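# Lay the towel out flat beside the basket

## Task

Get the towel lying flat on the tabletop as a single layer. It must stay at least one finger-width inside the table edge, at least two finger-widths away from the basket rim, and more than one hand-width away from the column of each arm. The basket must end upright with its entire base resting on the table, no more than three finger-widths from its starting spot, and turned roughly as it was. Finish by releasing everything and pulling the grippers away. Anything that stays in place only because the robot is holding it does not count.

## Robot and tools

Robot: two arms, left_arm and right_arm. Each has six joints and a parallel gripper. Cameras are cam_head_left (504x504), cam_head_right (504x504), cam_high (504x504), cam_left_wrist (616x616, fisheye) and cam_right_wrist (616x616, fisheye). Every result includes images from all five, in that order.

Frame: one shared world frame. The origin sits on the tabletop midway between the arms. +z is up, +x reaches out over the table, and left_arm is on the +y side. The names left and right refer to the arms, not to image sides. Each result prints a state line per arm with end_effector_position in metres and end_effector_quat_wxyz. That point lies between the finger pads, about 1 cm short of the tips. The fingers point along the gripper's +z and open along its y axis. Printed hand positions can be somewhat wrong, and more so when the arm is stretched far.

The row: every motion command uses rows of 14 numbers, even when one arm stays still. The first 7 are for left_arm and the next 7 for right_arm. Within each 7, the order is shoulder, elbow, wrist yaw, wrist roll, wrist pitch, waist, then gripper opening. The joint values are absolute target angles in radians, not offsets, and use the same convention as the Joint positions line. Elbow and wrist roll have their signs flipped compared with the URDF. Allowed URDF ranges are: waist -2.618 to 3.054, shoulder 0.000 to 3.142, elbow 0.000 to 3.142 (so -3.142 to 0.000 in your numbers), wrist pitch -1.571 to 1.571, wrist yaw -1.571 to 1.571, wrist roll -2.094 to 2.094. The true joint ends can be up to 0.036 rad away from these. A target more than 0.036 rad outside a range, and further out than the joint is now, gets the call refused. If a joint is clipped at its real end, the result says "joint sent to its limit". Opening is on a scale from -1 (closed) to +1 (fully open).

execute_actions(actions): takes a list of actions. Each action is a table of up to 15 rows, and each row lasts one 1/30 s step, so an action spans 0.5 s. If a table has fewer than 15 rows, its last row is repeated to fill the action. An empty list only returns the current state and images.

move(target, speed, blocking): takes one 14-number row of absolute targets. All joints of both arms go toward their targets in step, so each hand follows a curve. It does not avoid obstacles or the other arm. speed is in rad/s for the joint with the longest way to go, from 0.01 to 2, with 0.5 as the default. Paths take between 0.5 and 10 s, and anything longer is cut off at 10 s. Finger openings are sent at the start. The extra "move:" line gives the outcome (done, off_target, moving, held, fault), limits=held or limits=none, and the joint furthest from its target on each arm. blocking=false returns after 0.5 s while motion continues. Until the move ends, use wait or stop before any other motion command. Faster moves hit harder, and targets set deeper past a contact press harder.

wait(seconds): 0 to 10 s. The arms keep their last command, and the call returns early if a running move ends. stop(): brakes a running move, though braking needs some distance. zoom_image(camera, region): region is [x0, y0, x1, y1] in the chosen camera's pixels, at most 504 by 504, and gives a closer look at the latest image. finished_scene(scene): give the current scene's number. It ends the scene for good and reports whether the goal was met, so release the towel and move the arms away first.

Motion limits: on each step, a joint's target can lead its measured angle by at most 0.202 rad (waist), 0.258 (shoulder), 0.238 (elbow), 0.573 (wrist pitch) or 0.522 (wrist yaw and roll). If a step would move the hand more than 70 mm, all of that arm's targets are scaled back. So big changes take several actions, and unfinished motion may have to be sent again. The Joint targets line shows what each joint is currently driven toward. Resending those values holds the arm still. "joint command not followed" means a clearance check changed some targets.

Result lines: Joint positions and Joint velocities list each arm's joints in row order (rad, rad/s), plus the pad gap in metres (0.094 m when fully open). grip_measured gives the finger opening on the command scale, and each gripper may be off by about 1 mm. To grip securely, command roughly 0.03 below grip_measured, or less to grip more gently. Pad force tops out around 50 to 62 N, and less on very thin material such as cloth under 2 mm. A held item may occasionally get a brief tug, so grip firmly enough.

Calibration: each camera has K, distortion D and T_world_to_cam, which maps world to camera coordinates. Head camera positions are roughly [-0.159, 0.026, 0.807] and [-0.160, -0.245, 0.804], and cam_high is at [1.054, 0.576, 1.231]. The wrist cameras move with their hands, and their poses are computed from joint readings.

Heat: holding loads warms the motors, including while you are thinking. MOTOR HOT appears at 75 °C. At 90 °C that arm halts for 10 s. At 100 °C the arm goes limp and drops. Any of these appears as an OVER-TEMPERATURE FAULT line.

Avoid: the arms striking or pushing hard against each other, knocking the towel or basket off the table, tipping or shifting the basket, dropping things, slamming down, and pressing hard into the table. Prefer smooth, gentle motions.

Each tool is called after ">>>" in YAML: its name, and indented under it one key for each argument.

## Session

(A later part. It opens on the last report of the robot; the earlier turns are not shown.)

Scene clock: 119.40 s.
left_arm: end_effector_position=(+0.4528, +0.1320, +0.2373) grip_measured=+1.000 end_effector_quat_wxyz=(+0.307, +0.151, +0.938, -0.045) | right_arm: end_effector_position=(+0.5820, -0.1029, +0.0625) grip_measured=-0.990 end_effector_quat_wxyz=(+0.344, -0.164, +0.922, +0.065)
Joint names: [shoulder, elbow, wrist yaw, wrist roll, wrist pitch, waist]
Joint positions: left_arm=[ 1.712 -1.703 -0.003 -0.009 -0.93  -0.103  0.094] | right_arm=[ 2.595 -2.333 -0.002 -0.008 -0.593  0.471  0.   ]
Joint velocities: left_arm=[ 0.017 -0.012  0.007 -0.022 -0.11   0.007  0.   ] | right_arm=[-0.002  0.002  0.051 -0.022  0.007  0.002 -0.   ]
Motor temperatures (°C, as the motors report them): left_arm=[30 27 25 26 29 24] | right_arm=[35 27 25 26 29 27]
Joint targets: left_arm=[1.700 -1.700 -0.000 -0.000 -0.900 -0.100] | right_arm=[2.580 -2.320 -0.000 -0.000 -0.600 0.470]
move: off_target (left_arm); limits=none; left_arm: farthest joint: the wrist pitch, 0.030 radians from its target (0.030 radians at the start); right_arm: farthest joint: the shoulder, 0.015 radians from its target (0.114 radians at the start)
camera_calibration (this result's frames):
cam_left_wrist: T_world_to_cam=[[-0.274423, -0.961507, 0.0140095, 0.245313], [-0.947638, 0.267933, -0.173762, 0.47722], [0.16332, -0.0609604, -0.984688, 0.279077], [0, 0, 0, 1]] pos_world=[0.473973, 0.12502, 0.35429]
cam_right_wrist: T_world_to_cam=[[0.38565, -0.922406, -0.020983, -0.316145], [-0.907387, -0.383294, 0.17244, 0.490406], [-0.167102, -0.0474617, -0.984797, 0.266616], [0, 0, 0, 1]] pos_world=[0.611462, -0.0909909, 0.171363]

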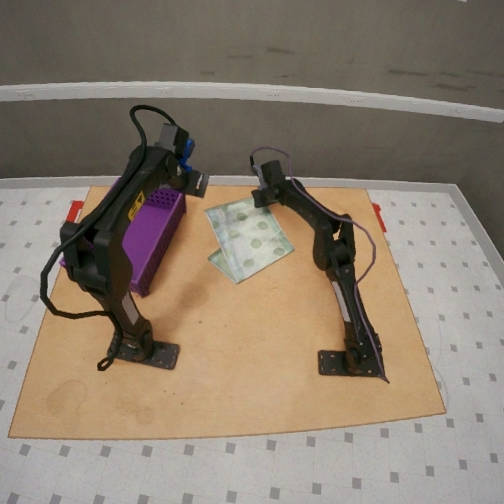

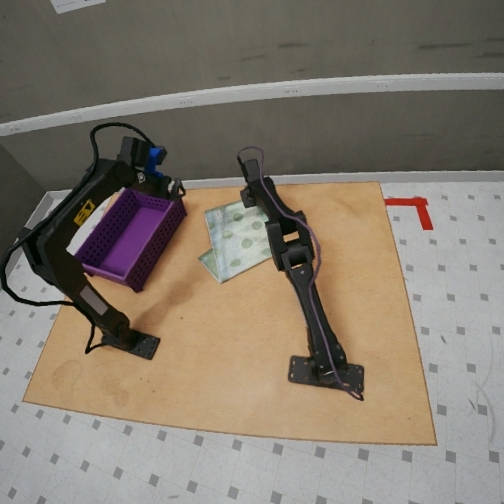

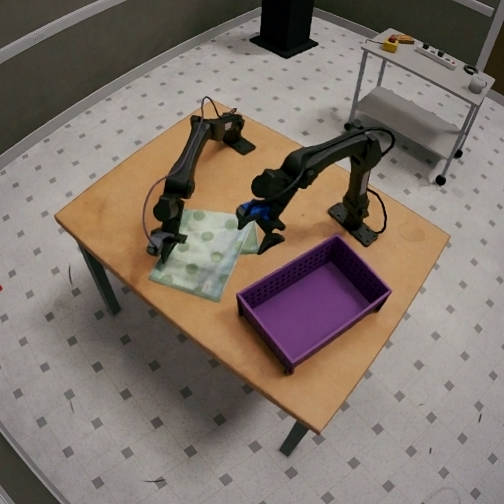

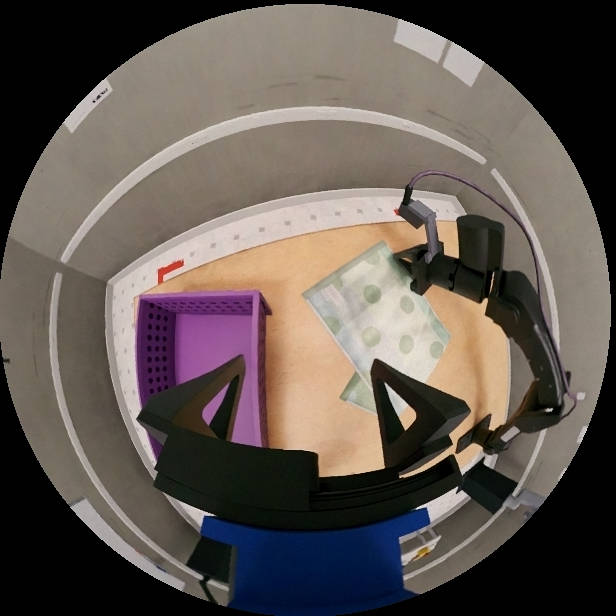

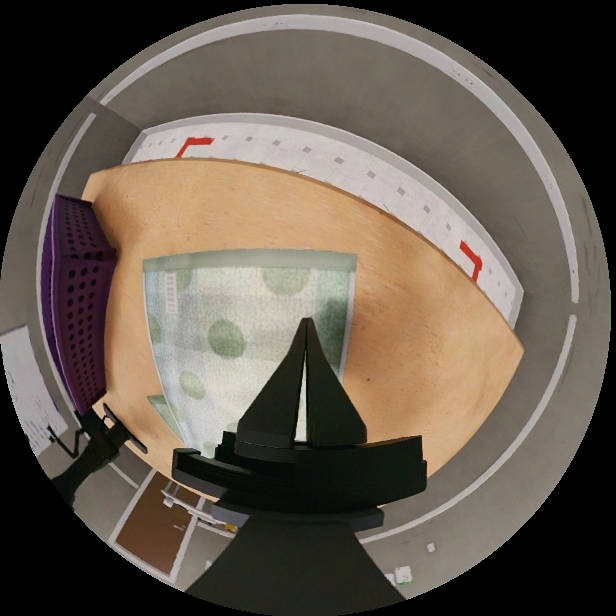

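>>> move:
  target: [1.7,-1.7,0,0,-0.9,-0.1,1,2.74,-2.38,0,0,-0.58,0.45,-1]
  speed: 0.4

>>> move:
  target: [1.7,-1.7,0,0,-0.9,-0.1,1,2.29,-1.6,0,0,-0.34,0.45,-1]
  speed: 0.5

Scene clock: 147.83 s.
left_arm: end_effector_position=(+0.4526, +0.1321, +0.2372) grip_measured=+1.000 end_effector_quat_wxyz=(+0.307, +0.151, +0.939, -0.045) | right_arm: end_effector_position=(+0.5928, -0.1023, +0.0253) grip_measured=-0.991 end_effector_quat_wxyz=(+0.341, -0.162, +0.924, +0.065)
Joint names: [shoulder, elbow, wrist yaw, wrist roll, wrist pitch, waist]
Joint positions: left_arm=[ 1.712 -1.703 -0.003 -0.009 -0.932 -0.103  0.094] | right_arm=[ 2.692 -2.374 -0.006 -0.008 -0.544  0.466  0.   ]
Joint velocities: left_arm=[ 0.007  0.012 -0.022  0.007 -0.022 -0.017  0.   ] | right_arm=[-0.007  0.002  0.022 -0.037  0.022 -0.017  0.002]
Motor temperatures (°C, as the motors report them): left_arm=[30 27 25 26 30 24] | right_arm=[37 27 25 26 30 27]
Joint targets: left_arm=[1.700 -1.700 -0.000 -0.000 -0.900 -0.100] | right_arm=[2.740 -2.380 -0.000 -0.000 -0.580 0.450]
move: off_target (left_arm, right_arm); limits=none; left_arm: farthest joint: the wrist pitch, 0.032 radians from its target (0.030 radians at the start); right_arm: farthest joint: the shoulder, 0.048 radians from its target (0.145 radians at the start)
camera_calibration (this result's frames):
cam_left_wrist: T_world_to_cam=[[-0.274408, -0.961512, 0.0139707, 0.245326], [-0.947827, 0.267994, -0.172636, 0.476775], [0.162247, -0.0606145, -0.984887, 0.279439], [0, 0, 0, 1]] pos_world=[0.473882, 0.125049, 0.354097]
cam_right_wrist: T_world_to_cam=[[0.382291, -0.923735, -0.0238177, -0.318613], [-0.907553, -0.380192, 0.178333, 0.507068], [-0.173788, -0.0465592, -0.983682, 0.235824], [0, 0, 0, 1]] pos_world=[0.622977, -0.0905513, 0.13396]

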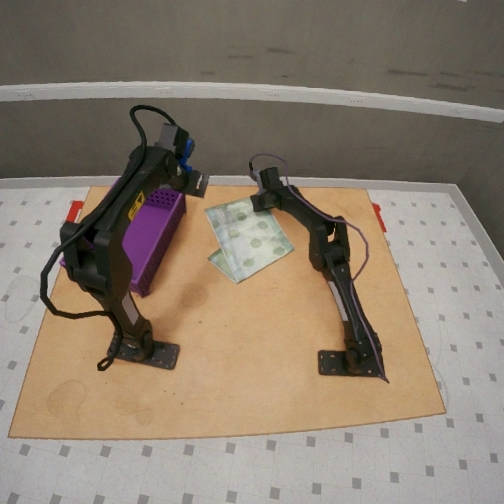

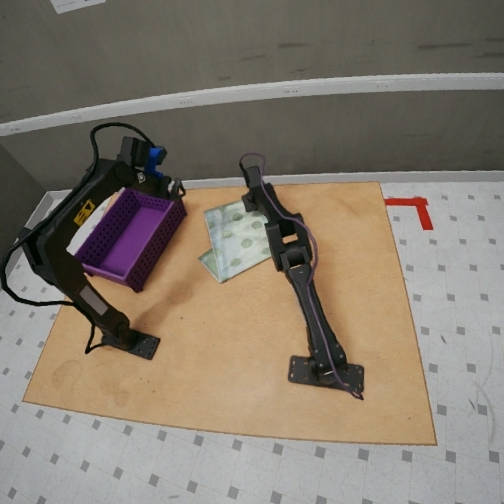

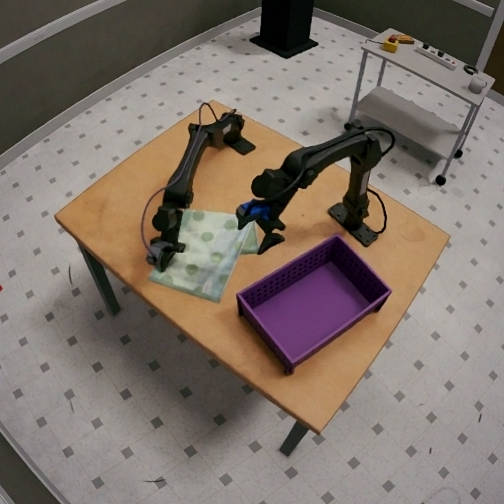

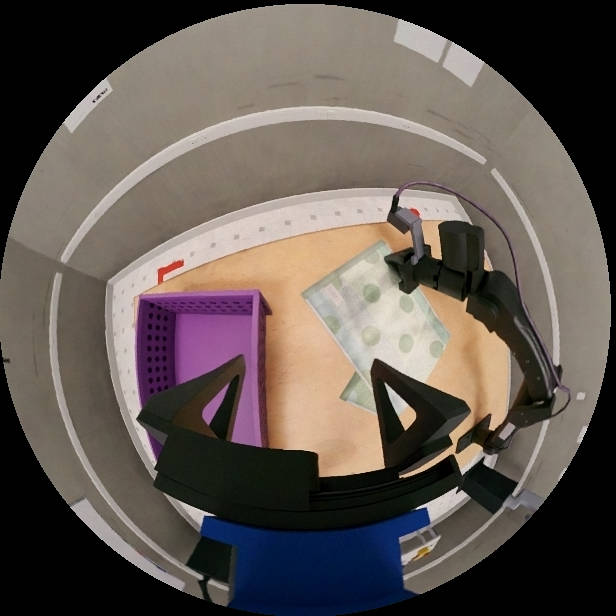

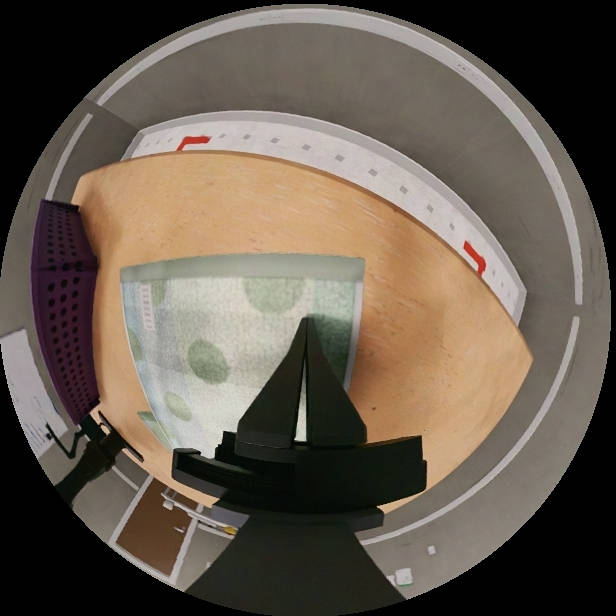

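Scene clock: 149.83 s.
left_arm: end_effector_position=(+0.4524, +0.1321, +0.2371) grip_measured=+1.000 end_effector_quat_wxyz=(+0.306, +0.151, +0.939, -0.045) | right_arm: end_effector_position=(+0.5032, -0.1353, +0.0216) grip_measured=-0.991 end_effector_quat_wxyz=(+0.315, -0.163, +0.933, +0.060)
Joint names: [shoulder, elbow, wrist yaw, wrist roll, wrist pitch, waist]
Joint positions: left_arm=[ 1.712 -1.703 -0.003 -0.009 -0.932 -0.103  0.094] | right_arm=[ 2.284 -1.638 -0.006 -0.008 -0.272  0.466  0.   ]
Joint velocities: left_arm=[-0.007 -0.017 -0.051  0.051 -0.022 -0.012  0.   ] | right_arm=[ 0.002  0.007  0.007  0.066  0.022 -0.002 -0.   ]
Motor temperatures (°C, as the motors report them): left_arm=[30 27 25 26 30 24] | right_arm=[37 27 25 26 30 27]
Joint targets: left_arm=[1.700 -1.700 0.000 -0.000 -0.900 -0.100] | right_arm=[2.290 -1.600 0.000 -0.000 -0.340 0.450]
move: off_target (left_arm, right_arm); limits=none; left_arm: farthest joint: the wrist pitch, 0.032 radians from its target (0.032 radians at the start); right_arm: farthest joint: the wrist pitch, 0.068 radians from its target (0.204 radians at the start)
camera_calibration (this result's frames):
cam_left_wrist: T_world_to_cam=[[-0.274398, -0.961515, 0.0139449, 0.245335], [-0.947952, 0.268035, -0.171885, 0.476478], [0.161532, -0.060384, -0.985018, 0.27968], [0, 0, 0, 1]] pos_world=[0.473821, 0.125069, 0.353968]
cam_right_wrist: T_world_to_cam=[[0.380997, -0.924211, -0.0259971, -0.314244], [-0.896888, -0.376271, 0.232406, 0.407958], [-0.224574, -0.0652296, -0.972271, 0.237886], [0, 0, 0, 1]] pos_world=[0.539042, -0.121408, 0.128308]

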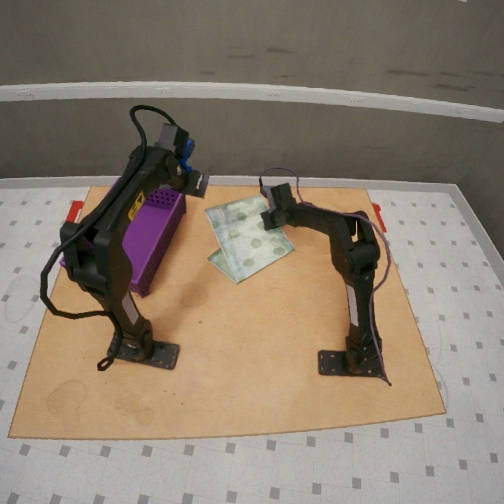

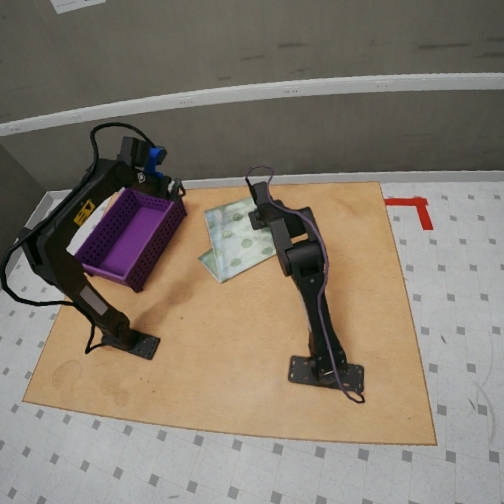

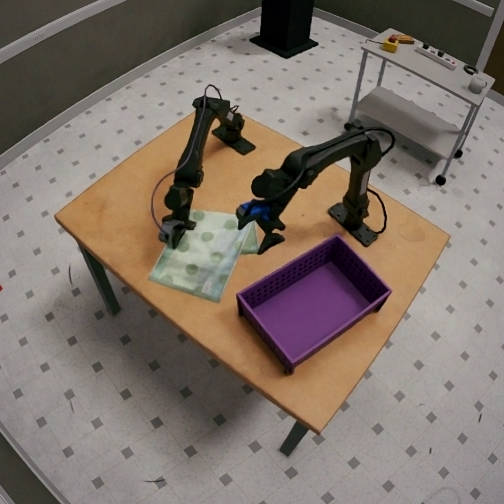

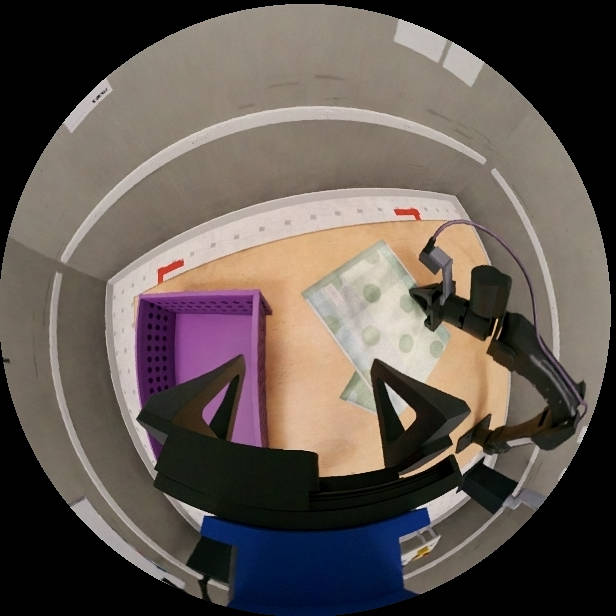

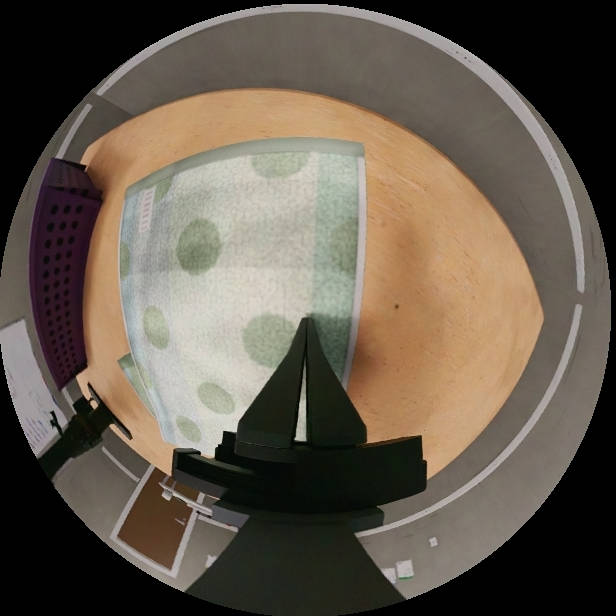

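>>> move:
  target: [1.17,-0.33,0,1.57,0.09,-0.43,-0.3,1.9,-1.6,0,0,-0.9,0.0,0]
  speed: 1.2

Scene clock: 173.67 s.
left_arm: end_effector_position=(+0.2679, +0.0911, +0.0376) grip_measured=-0.298 end_effector_quat_wxyz=(+0.168, -0.418, +0.828, -0.335) | right_arm: end_effector_position=(+0.4134, -0.3840, +0.1191) grip_measured=-0.002 end_effector_quat_wxyz=(+0.185, +0.058, +0.981, -0.009)
Joint names: [shoulder, elbow, wrist yaw, wrist roll, wrist pitch, waist]
Joint positions: left_arm=[ 1.2   -0.332  0.005  1.568  0.066 -0.422  0.033] | right_arm=[ 1.919 -1.615 -0.001 -0.008 -0.894  0.004  0.047]
Joint velocities: left_arm=[ 0.002  0.002 -0.007  0.037 -0.022  0.007 -0.   ] | right_arm=[ 0.002 -0.007 -0.022 -0.007  0.022 -0.002  0.   ]
Motor temperatures (°C, as the motors report them): left_arm=[30 27 25 26 30 24] | right_arm=[35 26 25 26 29 27]
Joint targets: left_arm=[1.170 -0.330 0.000 1.570 0.090 -0.430] | right_arm=[1.900 -1.600 -0.000 0.000 -0.900 0.000]
move: off_target (left_arm); limits=none; left_arm: farthest joint: the shoulder, 0.030 radians from its target (0.542 radians at the start); right_arm: farthest joint: the shoulder, 0.019 radians from its target (0.384 radians at the start)
camera_calibration (this result's frames):
cam_left_wrist: T_world_to_cam=[[0.608271, -0.392631, 0.689817, -0.155751], [-0.754191, -0.556781, 0.348125, 0.281958], [0.247392, -0.732008, -0.634793, 0.135535], [0, 0, 0, 1]] pos_world=[0.273859, 0.195049, 0.0953195]
cam_right_wrist: T_world_to_cam=[[-0.0812249, -0.996199, -0.031455, -0.343321], [-0.868247, 0.0552244, 0.493049, 0.333924], [-0.489438, 0.0673585, -0.869433, 0.44447], [0, 0, 0, 1]] pos_world=[0.479583, -0.390396, 0.210997]

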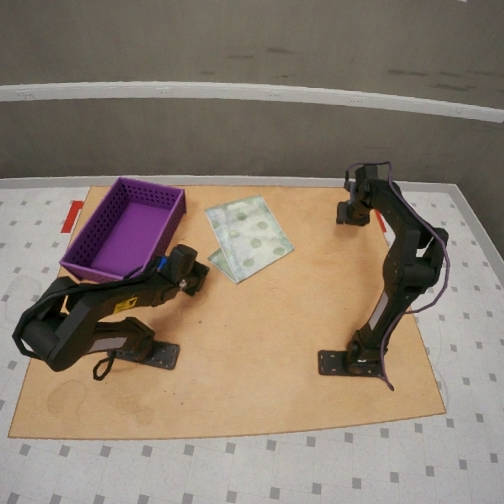

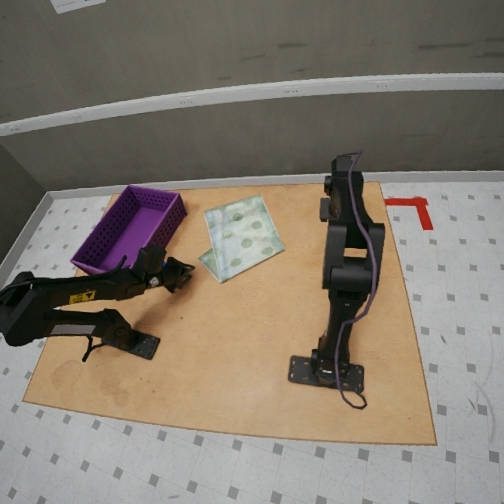

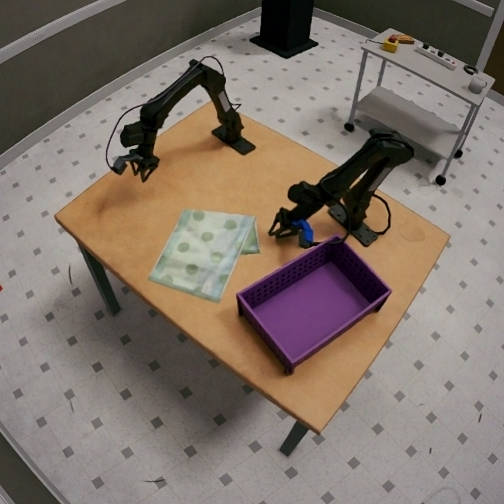

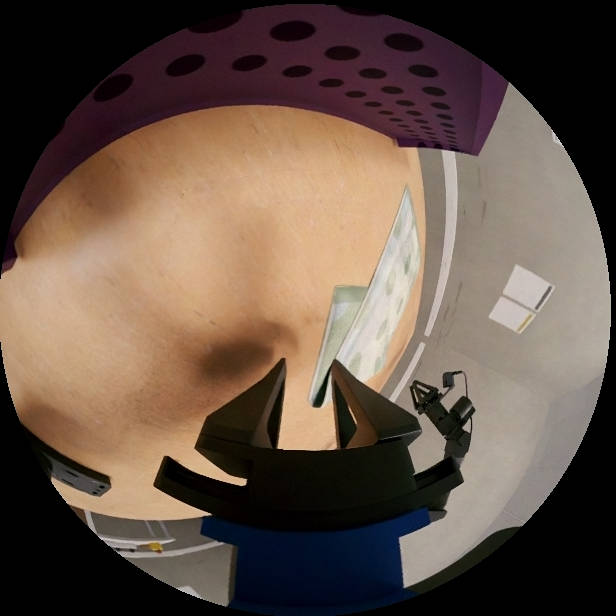

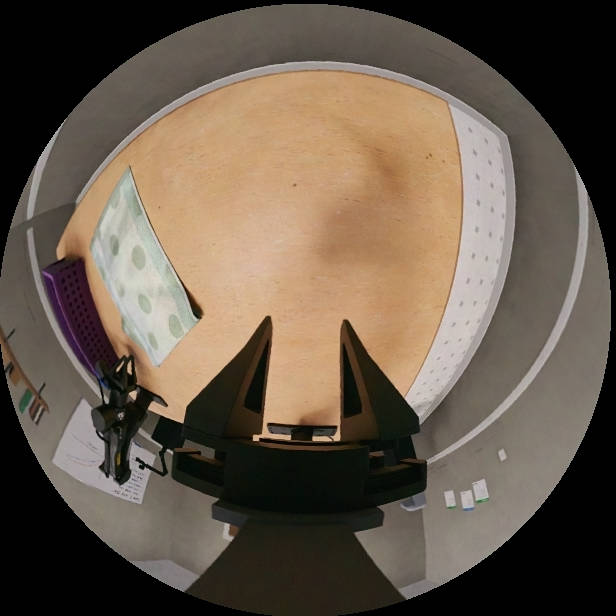

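>>> move:
  target: [1.245,-0.29,0,1.57,0.2,-0.43,-0.3,1.9,-1.6,0,0,-0.9,0.0,0]
  speed: 0.3

>>> move:
  target: [1.72,-0.68,0,1.57,0.29,-0.43,-0.3,1.9,-1.6,0,0,-0.9,0.0,0]
  speed: 0.3

Scene clock: 182.93 s.
left_arm: end_effector_position=(+0.2718, +0.0879, +0.0345) grip_measured=-0.298 end_effector_quat_wxyz=(+0.176, -0.414, +0.821, -0.352) | right_arm: end_effector_position=(+0.4133, -0.3840, +0.1191) grip_measured=-0.002 end_effector_quat_wxyz=(+0.185, +0.058, +0.981, -0.009)
Joint names: [shoulder, elbow, wrist yaw, wrist roll, wrist pitch, waist]
Joint positions: left_arm=[ 1.234 -0.297  0.007  1.569  0.175 -0.422  0.033] | right_arm=[ 1.919 -1.615 -0.001 -0.008 -0.894  0.004  0.047]
Joint velocities: left_arm=[ 0.002 -0.012 -0.022 -0.007  0.051 -0.012 -0.   ] | right_arm=[-0.017 -0.012 -0.037 -0.007  0.037  0.007 -0.001]
Motor temperatures (°C, as the motors report them): left_arm=[29 27 25 26 31 24] | right_arm=[35 27 25 26 29 27]
Joint targets: left_arm=[1.245 -0.290 0.000 1.570 0.200 -0.430] | right_arm=[1.900 -1.600 -0.000 -0.000 -0.900 -0.000]
move: off_target (left_arm); limits=none; left_arm: farthest joint: the wrist pitch, 0.025 radians from its target (0.134 radians at the start); right_arm: farthest joint: the shoulder, 0.019 radians from its target (0.019 radians at the start)
camera_calibration (this result's frames):
cam_left_wrist: T_world_to_cam=[[0.585508, -0.374616, 0.718919, -0.153569], [-0.765377, -0.547718, 0.337939, 0.286822], [0.267167, -0.74811, -0.607415, 0.125334], [0, 0, 0, 1]] pos_world=[0.275958, 0.193332, 0.089605]
cam_right_wrist: T_world_to_cam=[[-0.0812369, -0.996198, -0.0314658, -0.343313], [-0.86806, 0.0552038, 0.49338, 0.333739], [-0.489767, 0.0673948, -0.869244, 0.444524], [0, 0, 0, 1]] pos_world=[0.47953, -0.39039, 0.210937]

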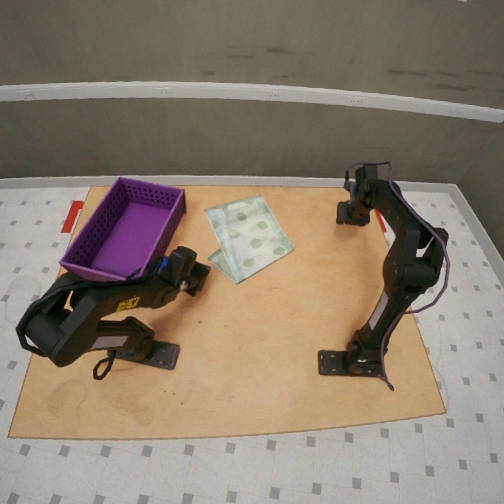

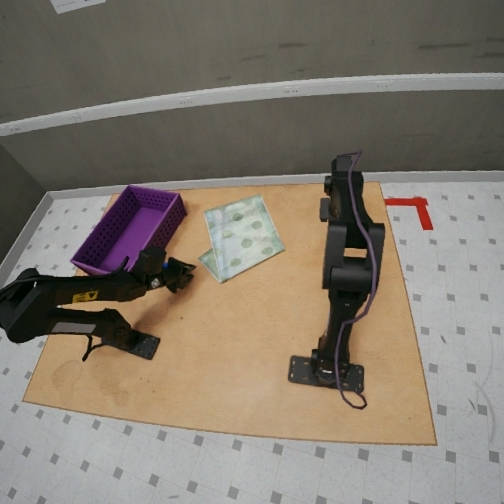

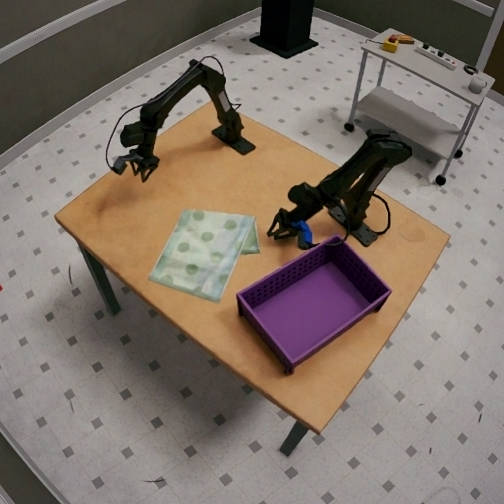

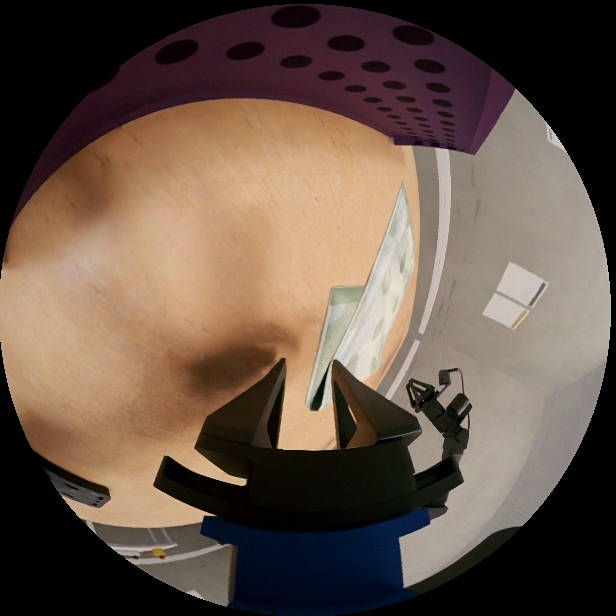

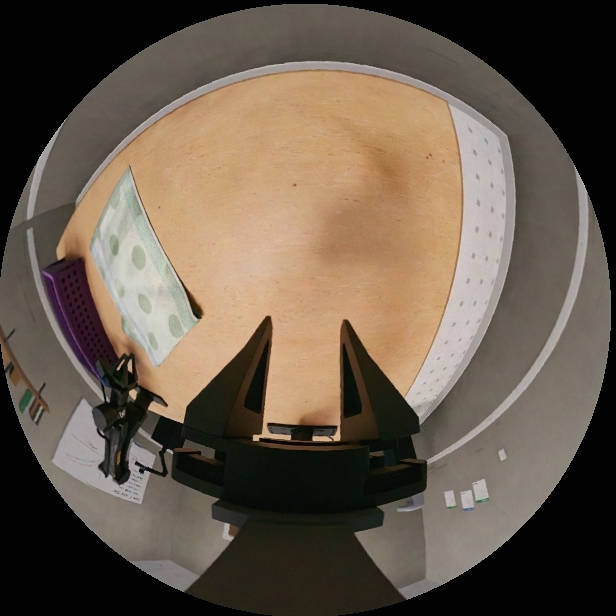

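Scene clock: 184.93 s.
left_arm: end_effector_position=(+0.3545, +0.0272, +0.0256) grip_measured=-0.299 end_effector_quat_wxyz=(+0.175, -0.415, +0.821, -0.352) | right_arm: end_effector_position=(+0.4133, -0.3840, +0.1191) grip_measured=-0.002 end_effector_quat_wxyz=(+0.185, +0.058, +0.981, -0.009)
Joint names: [shoulder, elbow, wrist yaw, wrist roll, wrist pitch, waist]
Joint positions: left_arm=[ 1.705 -0.654  0.008  1.57   0.287 -0.422  0.033] | right_arm=[ 1.919 -1.615 -0.001 -0.008 -0.894  0.004  0.047]
Joint velocities: left_arm=[-0.022  0.002 -0.007  0.007  0.022  0.012 -0.001] | right_arm=[ 0.002 -0.012 -0.051  0.022 -0.037 -0.012 -0.001]
Motor temperatures (°C, as the motors report them): left_arm=[29 27 25 26 31 24] | right_arm=[35 27 25 26 29 27]
Joint targets: left_arm=[1.720 -0.680 -0.000 1.570 0.290 -0.430] | right_arm=[1.900 -1.600 0.000 0.000 -0.900 0.000]
move: off_target (left_arm); limits=none; left_arm: farthest joint: the elbow, 0.026 radians from its target (0.383 radians at the start); right_arm: farthest joint: the shoulder, 0.019 radians from its target (0.019 radians at the start)
camera_calibration (this result's frames):
cam_left_wrist: T_world_to_cam=[[0.587081, -0.374832, 0.717521, -0.218816], [-0.764848, -0.547219, 0.339938, 0.319617], [0.265222, -0.748366, -0.607952, 0.0531817], [0, 0, 0, 1]] pos_world=[0.358816, 0.132681, 0.0806867]
cam_right_wrist: T_world_to_cam=[[-0.0812369, -0.996198, -0.0314658, -0.343313], [-0.86806, 0.0552038, 0.49338, 0.333739], [-0.489767, 0.0673948, -0.869244, 0.444524], [0, 0, 0, 1]] pos_world=[0.47953, -0.39039, 0.210937]

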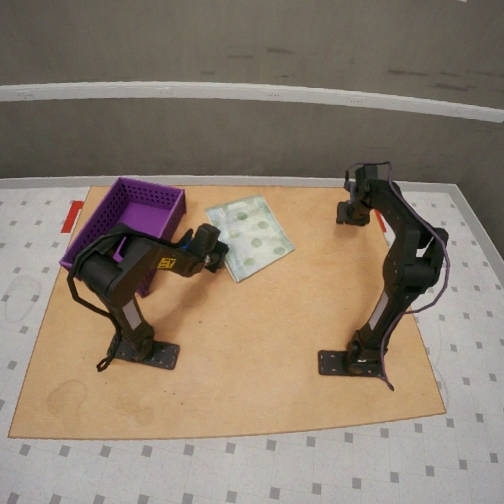

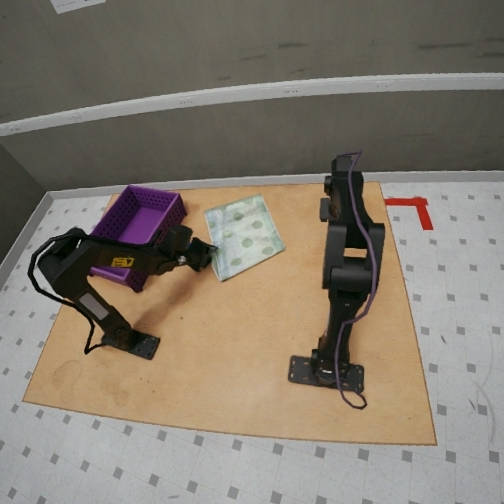

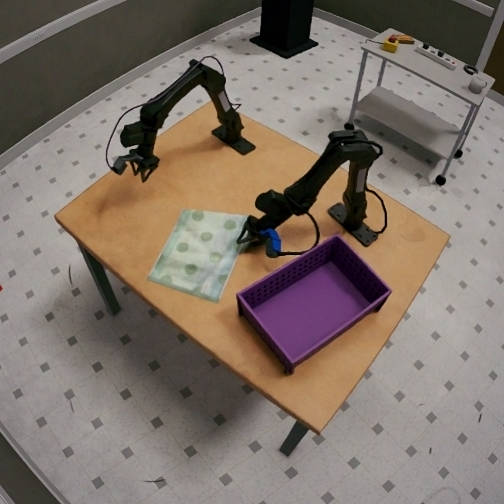

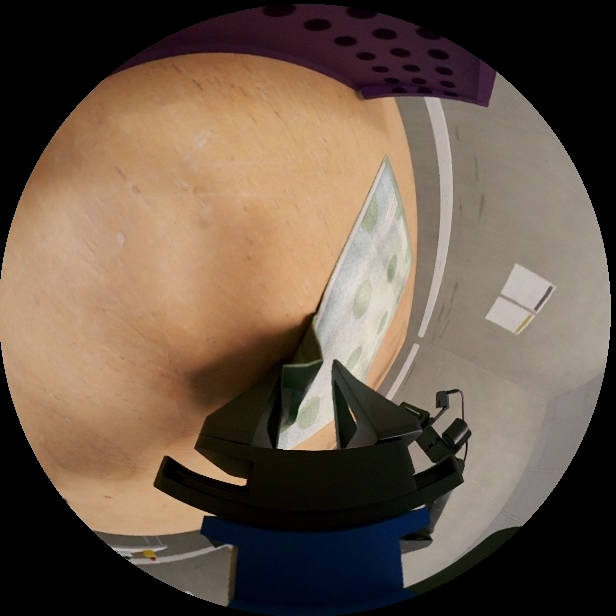

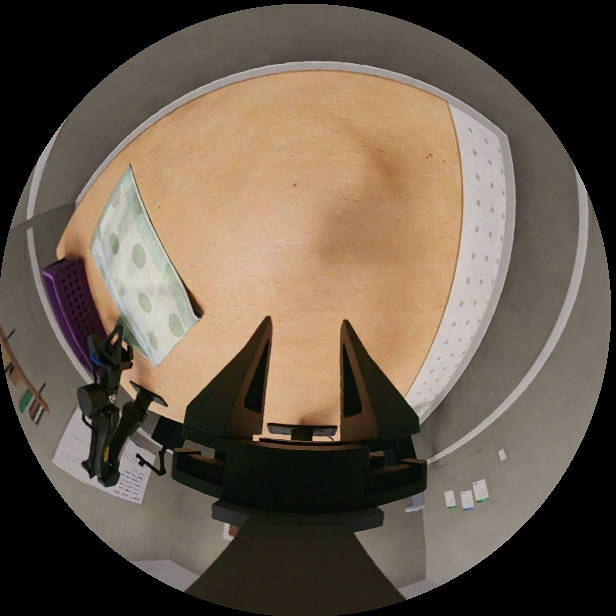

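>>> execute_actions:
  actions:
    - [[1.72,-0.68,0,1.57,0.29,-0.43,-0.7,1.9,-1.6,0,0,-0.9,0.0,0]]
    - [[1.72,-0.68,0,1.57,0.29,-0.43,-1,1.9,-1.6,0,0,-0.9,0.0,0]]
    - [[1.72,-0.68,0,1.57,0.29,-0.43,-1,1.9,-1.6,0,0,-0.9,0.0,0]]

>>> move:
  target: [1.6,-0.8,0,1.57,0.1,-0.43,-1,1.9,-1.6,0,0,-0.9,0.0,0]
  speed: 0.25

Scene clock: 189.13 s.
left_arm: end_effector_position=(+0.3537, +0.0278, +0.0222) grip_measured=-0.976 end_effector_quat_wxyz=(+0.173, -0.416, +0.822, -0.348) | right_arm: end_effector_position=(+0.4133, -0.3840, +0.1191) grip_measured=-0.002 end_effector_quat_wxyz=(+0.185, +0.058, +0.981, -0.009)
Joint names: [shoulder, elbow, wrist yaw, wrist roll, wrist pitch, waist]
Joint positions: left_arm=[ 1.713 -0.654  0.008  1.57   0.286 -0.422  0.001] | right_arm=[ 1.919 -1.615 -0.001 -0.008 -0.894  0.004  0.047]
Joint velocities: left_arm=[-0.002 -0.007 -0.022  0.066 -0.007 -0.007 -0.   ] | right_arm=[ 0.012 -0.007 -0.007  0.022 -0.037 -0.007 -0.   ]
Motor temperatures (°C, as the motors report them): left_arm=[29 28 25 26 31 24] | right_arm=[35 27 25 26 29 27]
Joint targets: left_arm=[1.720 -0.680 0.000 1.570 0.290 -0.430] | right_arm=[1.900 -1.600 -0.000 -0.000 -0.900 0.000]
camera_calibration (this result's frames):
cam_left_wrist: T_world_to_cam=[[0.592364, -0.378687, 0.711126, -0.217355], [-0.762324, -0.549061, 0.342627, 0.319595], [0.260703, -0.745069, -0.613927, 0.0533666], [0, 0, 0, 1]] pos_world=[0.358476, 0.132929, 0.0778283]
cam_right_wrist: T_world_to_cam=[[-0.0812369, -0.996198, -0.0314658, -0.343313], [-0.86806, 0.0552038, 0.49338, 0.333739], [-0.489767, 0.0673948, -0.869244, 0.444524], [0, 0, 0, 1]] pos_world=[0.47953, -0.39039, 0.210937]

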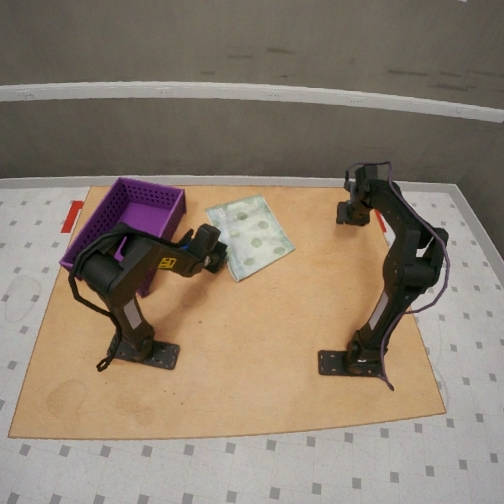

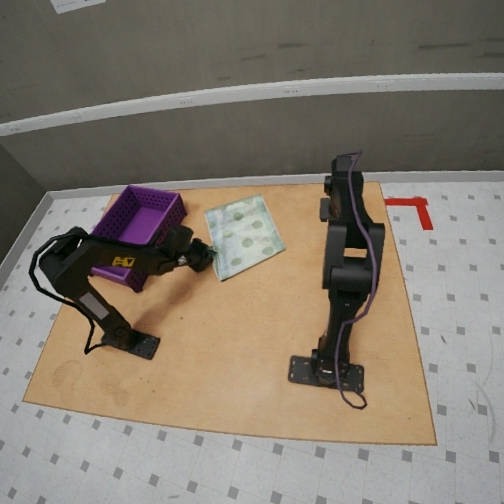

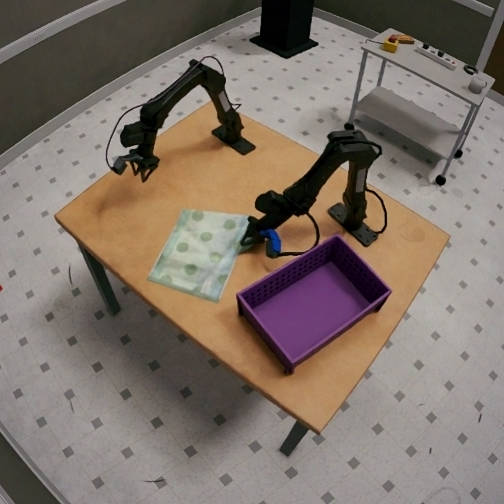

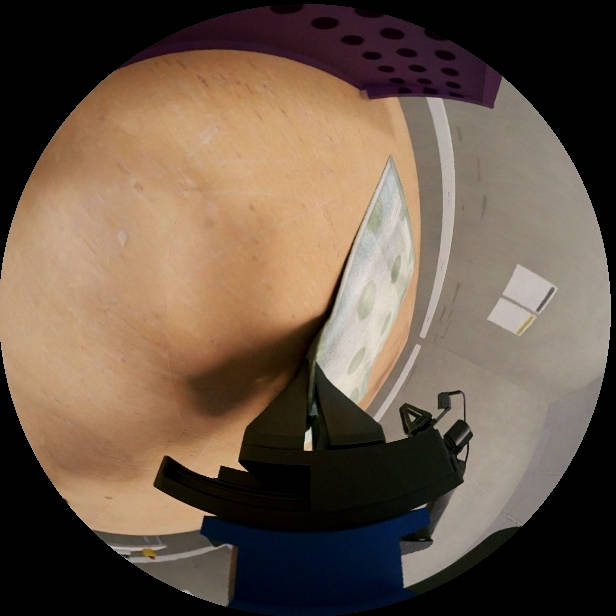

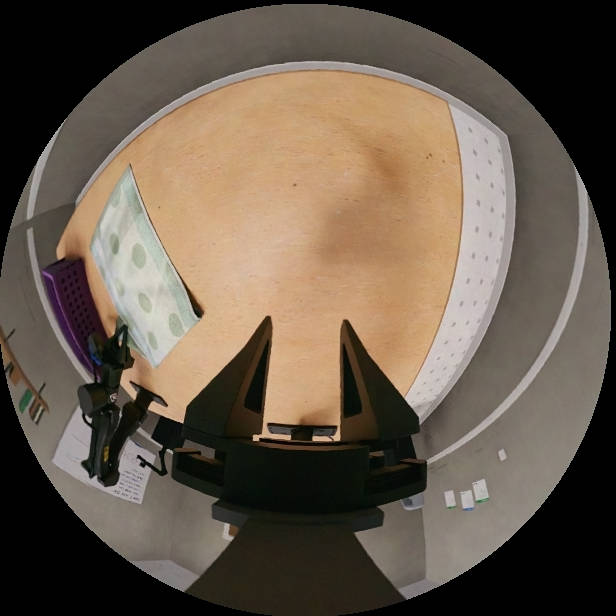

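Scene clock: 190.53 s.
left_arm: end_effector_position=(+0.3637, +0.0201, +0.0624) grip_measured=-0.976 end_effector_quat_wxyz=(+0.174, -0.414, +0.821, -0.352) | right_arm: end_effector_position=(+0.4133, -0.3840, +0.1191) grip_measured=-0.002 end_effector_quat_wxyz=(+0.185, +0.058, +0.981, -0.009)
Joint names: [shoulder, elbow, wrist yaw, wrist roll, wrist pitch, waist]
Joint positions: left_arm=[ 1.633 -0.768  0.01   1.57   0.101 -0.422  0.001] | right_arm=[ 1.919 -1.615 -0.001 -0.008 -0.894  0.004  0.047]
Joint velocities: left_arm=[ 0.002 -0.002  0.022  0.095  0.066 -0.007  0.001] | right_arm=[ 0.007 -0.007  0.022  0.11   0.007 -0.002 -0.001]
Motor temperatures (°C, as the motors report them): left_arm=[29 28 25 26 31 24] | right_arm=[35 27 25 26 29 27]
Joint targets: left_arm=[1.600 -0.800 0.000 1.570 0.100 -0.430] | right_arm=[1.900 -1.600 0.000 0.000 -0.900 0.000]
move: off_target (left_arm); limits=none; left_arm: farthest joint: the shoulder, 0.033 radians from its target (0.113 radians at the start); right_arm: farthest joint: the shoulder, 0.019 radians from its target (0.019 radians at the start)
camera_calibration (this result's frames):
cam_left_wrist: T_world_to_cam=[[0.587785, -0.37536, 0.716668, -0.253535], [-0.765021, -0.546032, 0.341454, 0.310188], [0.263155, -0.748968, -0.608109, 0.0685352], [0, 0, 0, 1]] pos_world=[0.368289, 0.125537, 0.117462]
cam_right_wrist: T_world_to_cam=[[-0.0812369, -0.996198, -0.0314658, -0.343313], [-0.86806, 0.0552038, 0.49338, 0.333739], [-0.489767, 0.0673948, -0.869244, 0.444524], [0, 0, 0, 1]] pos_world=[0.47953, -0.39039, 0.210937]

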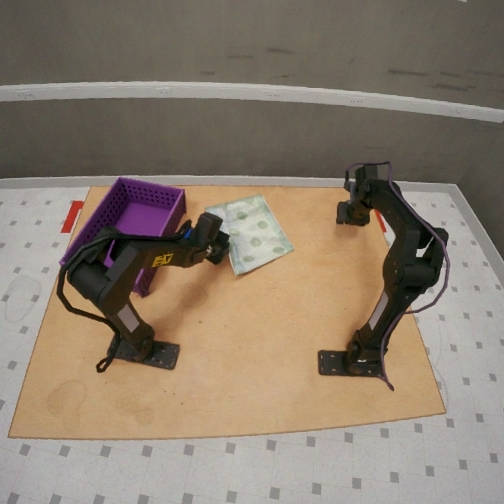

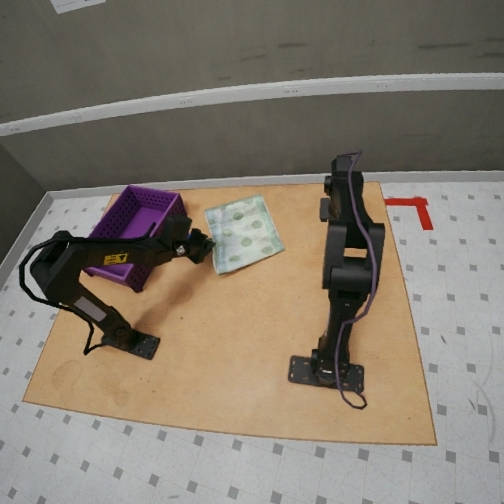

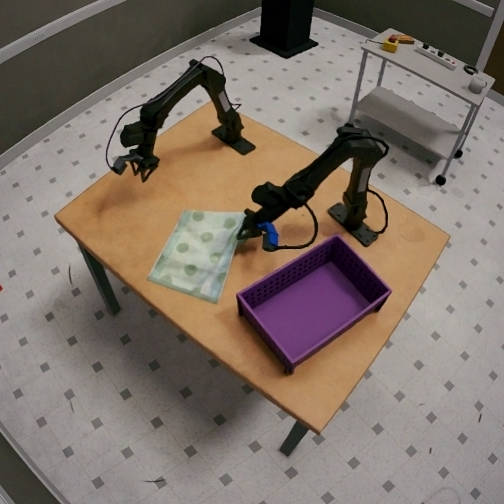

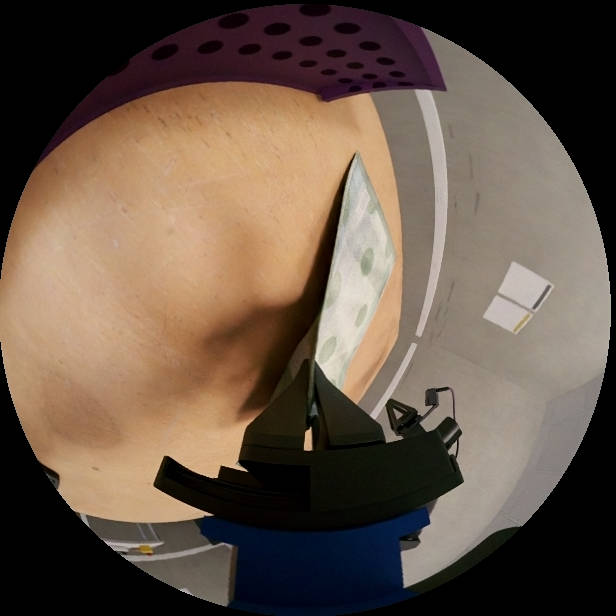

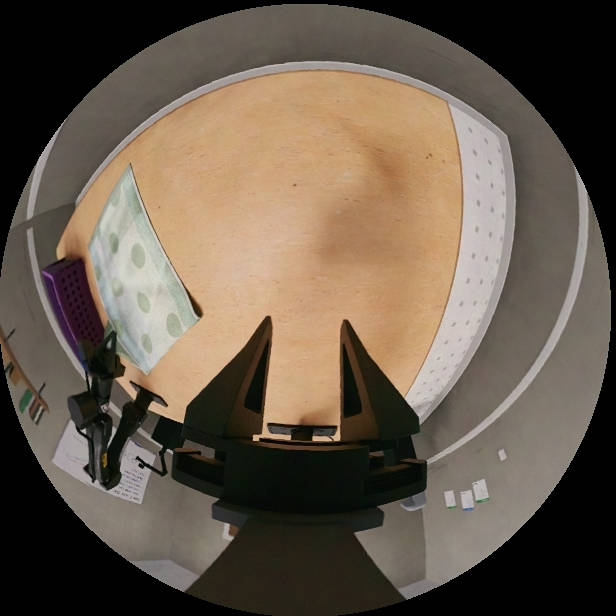

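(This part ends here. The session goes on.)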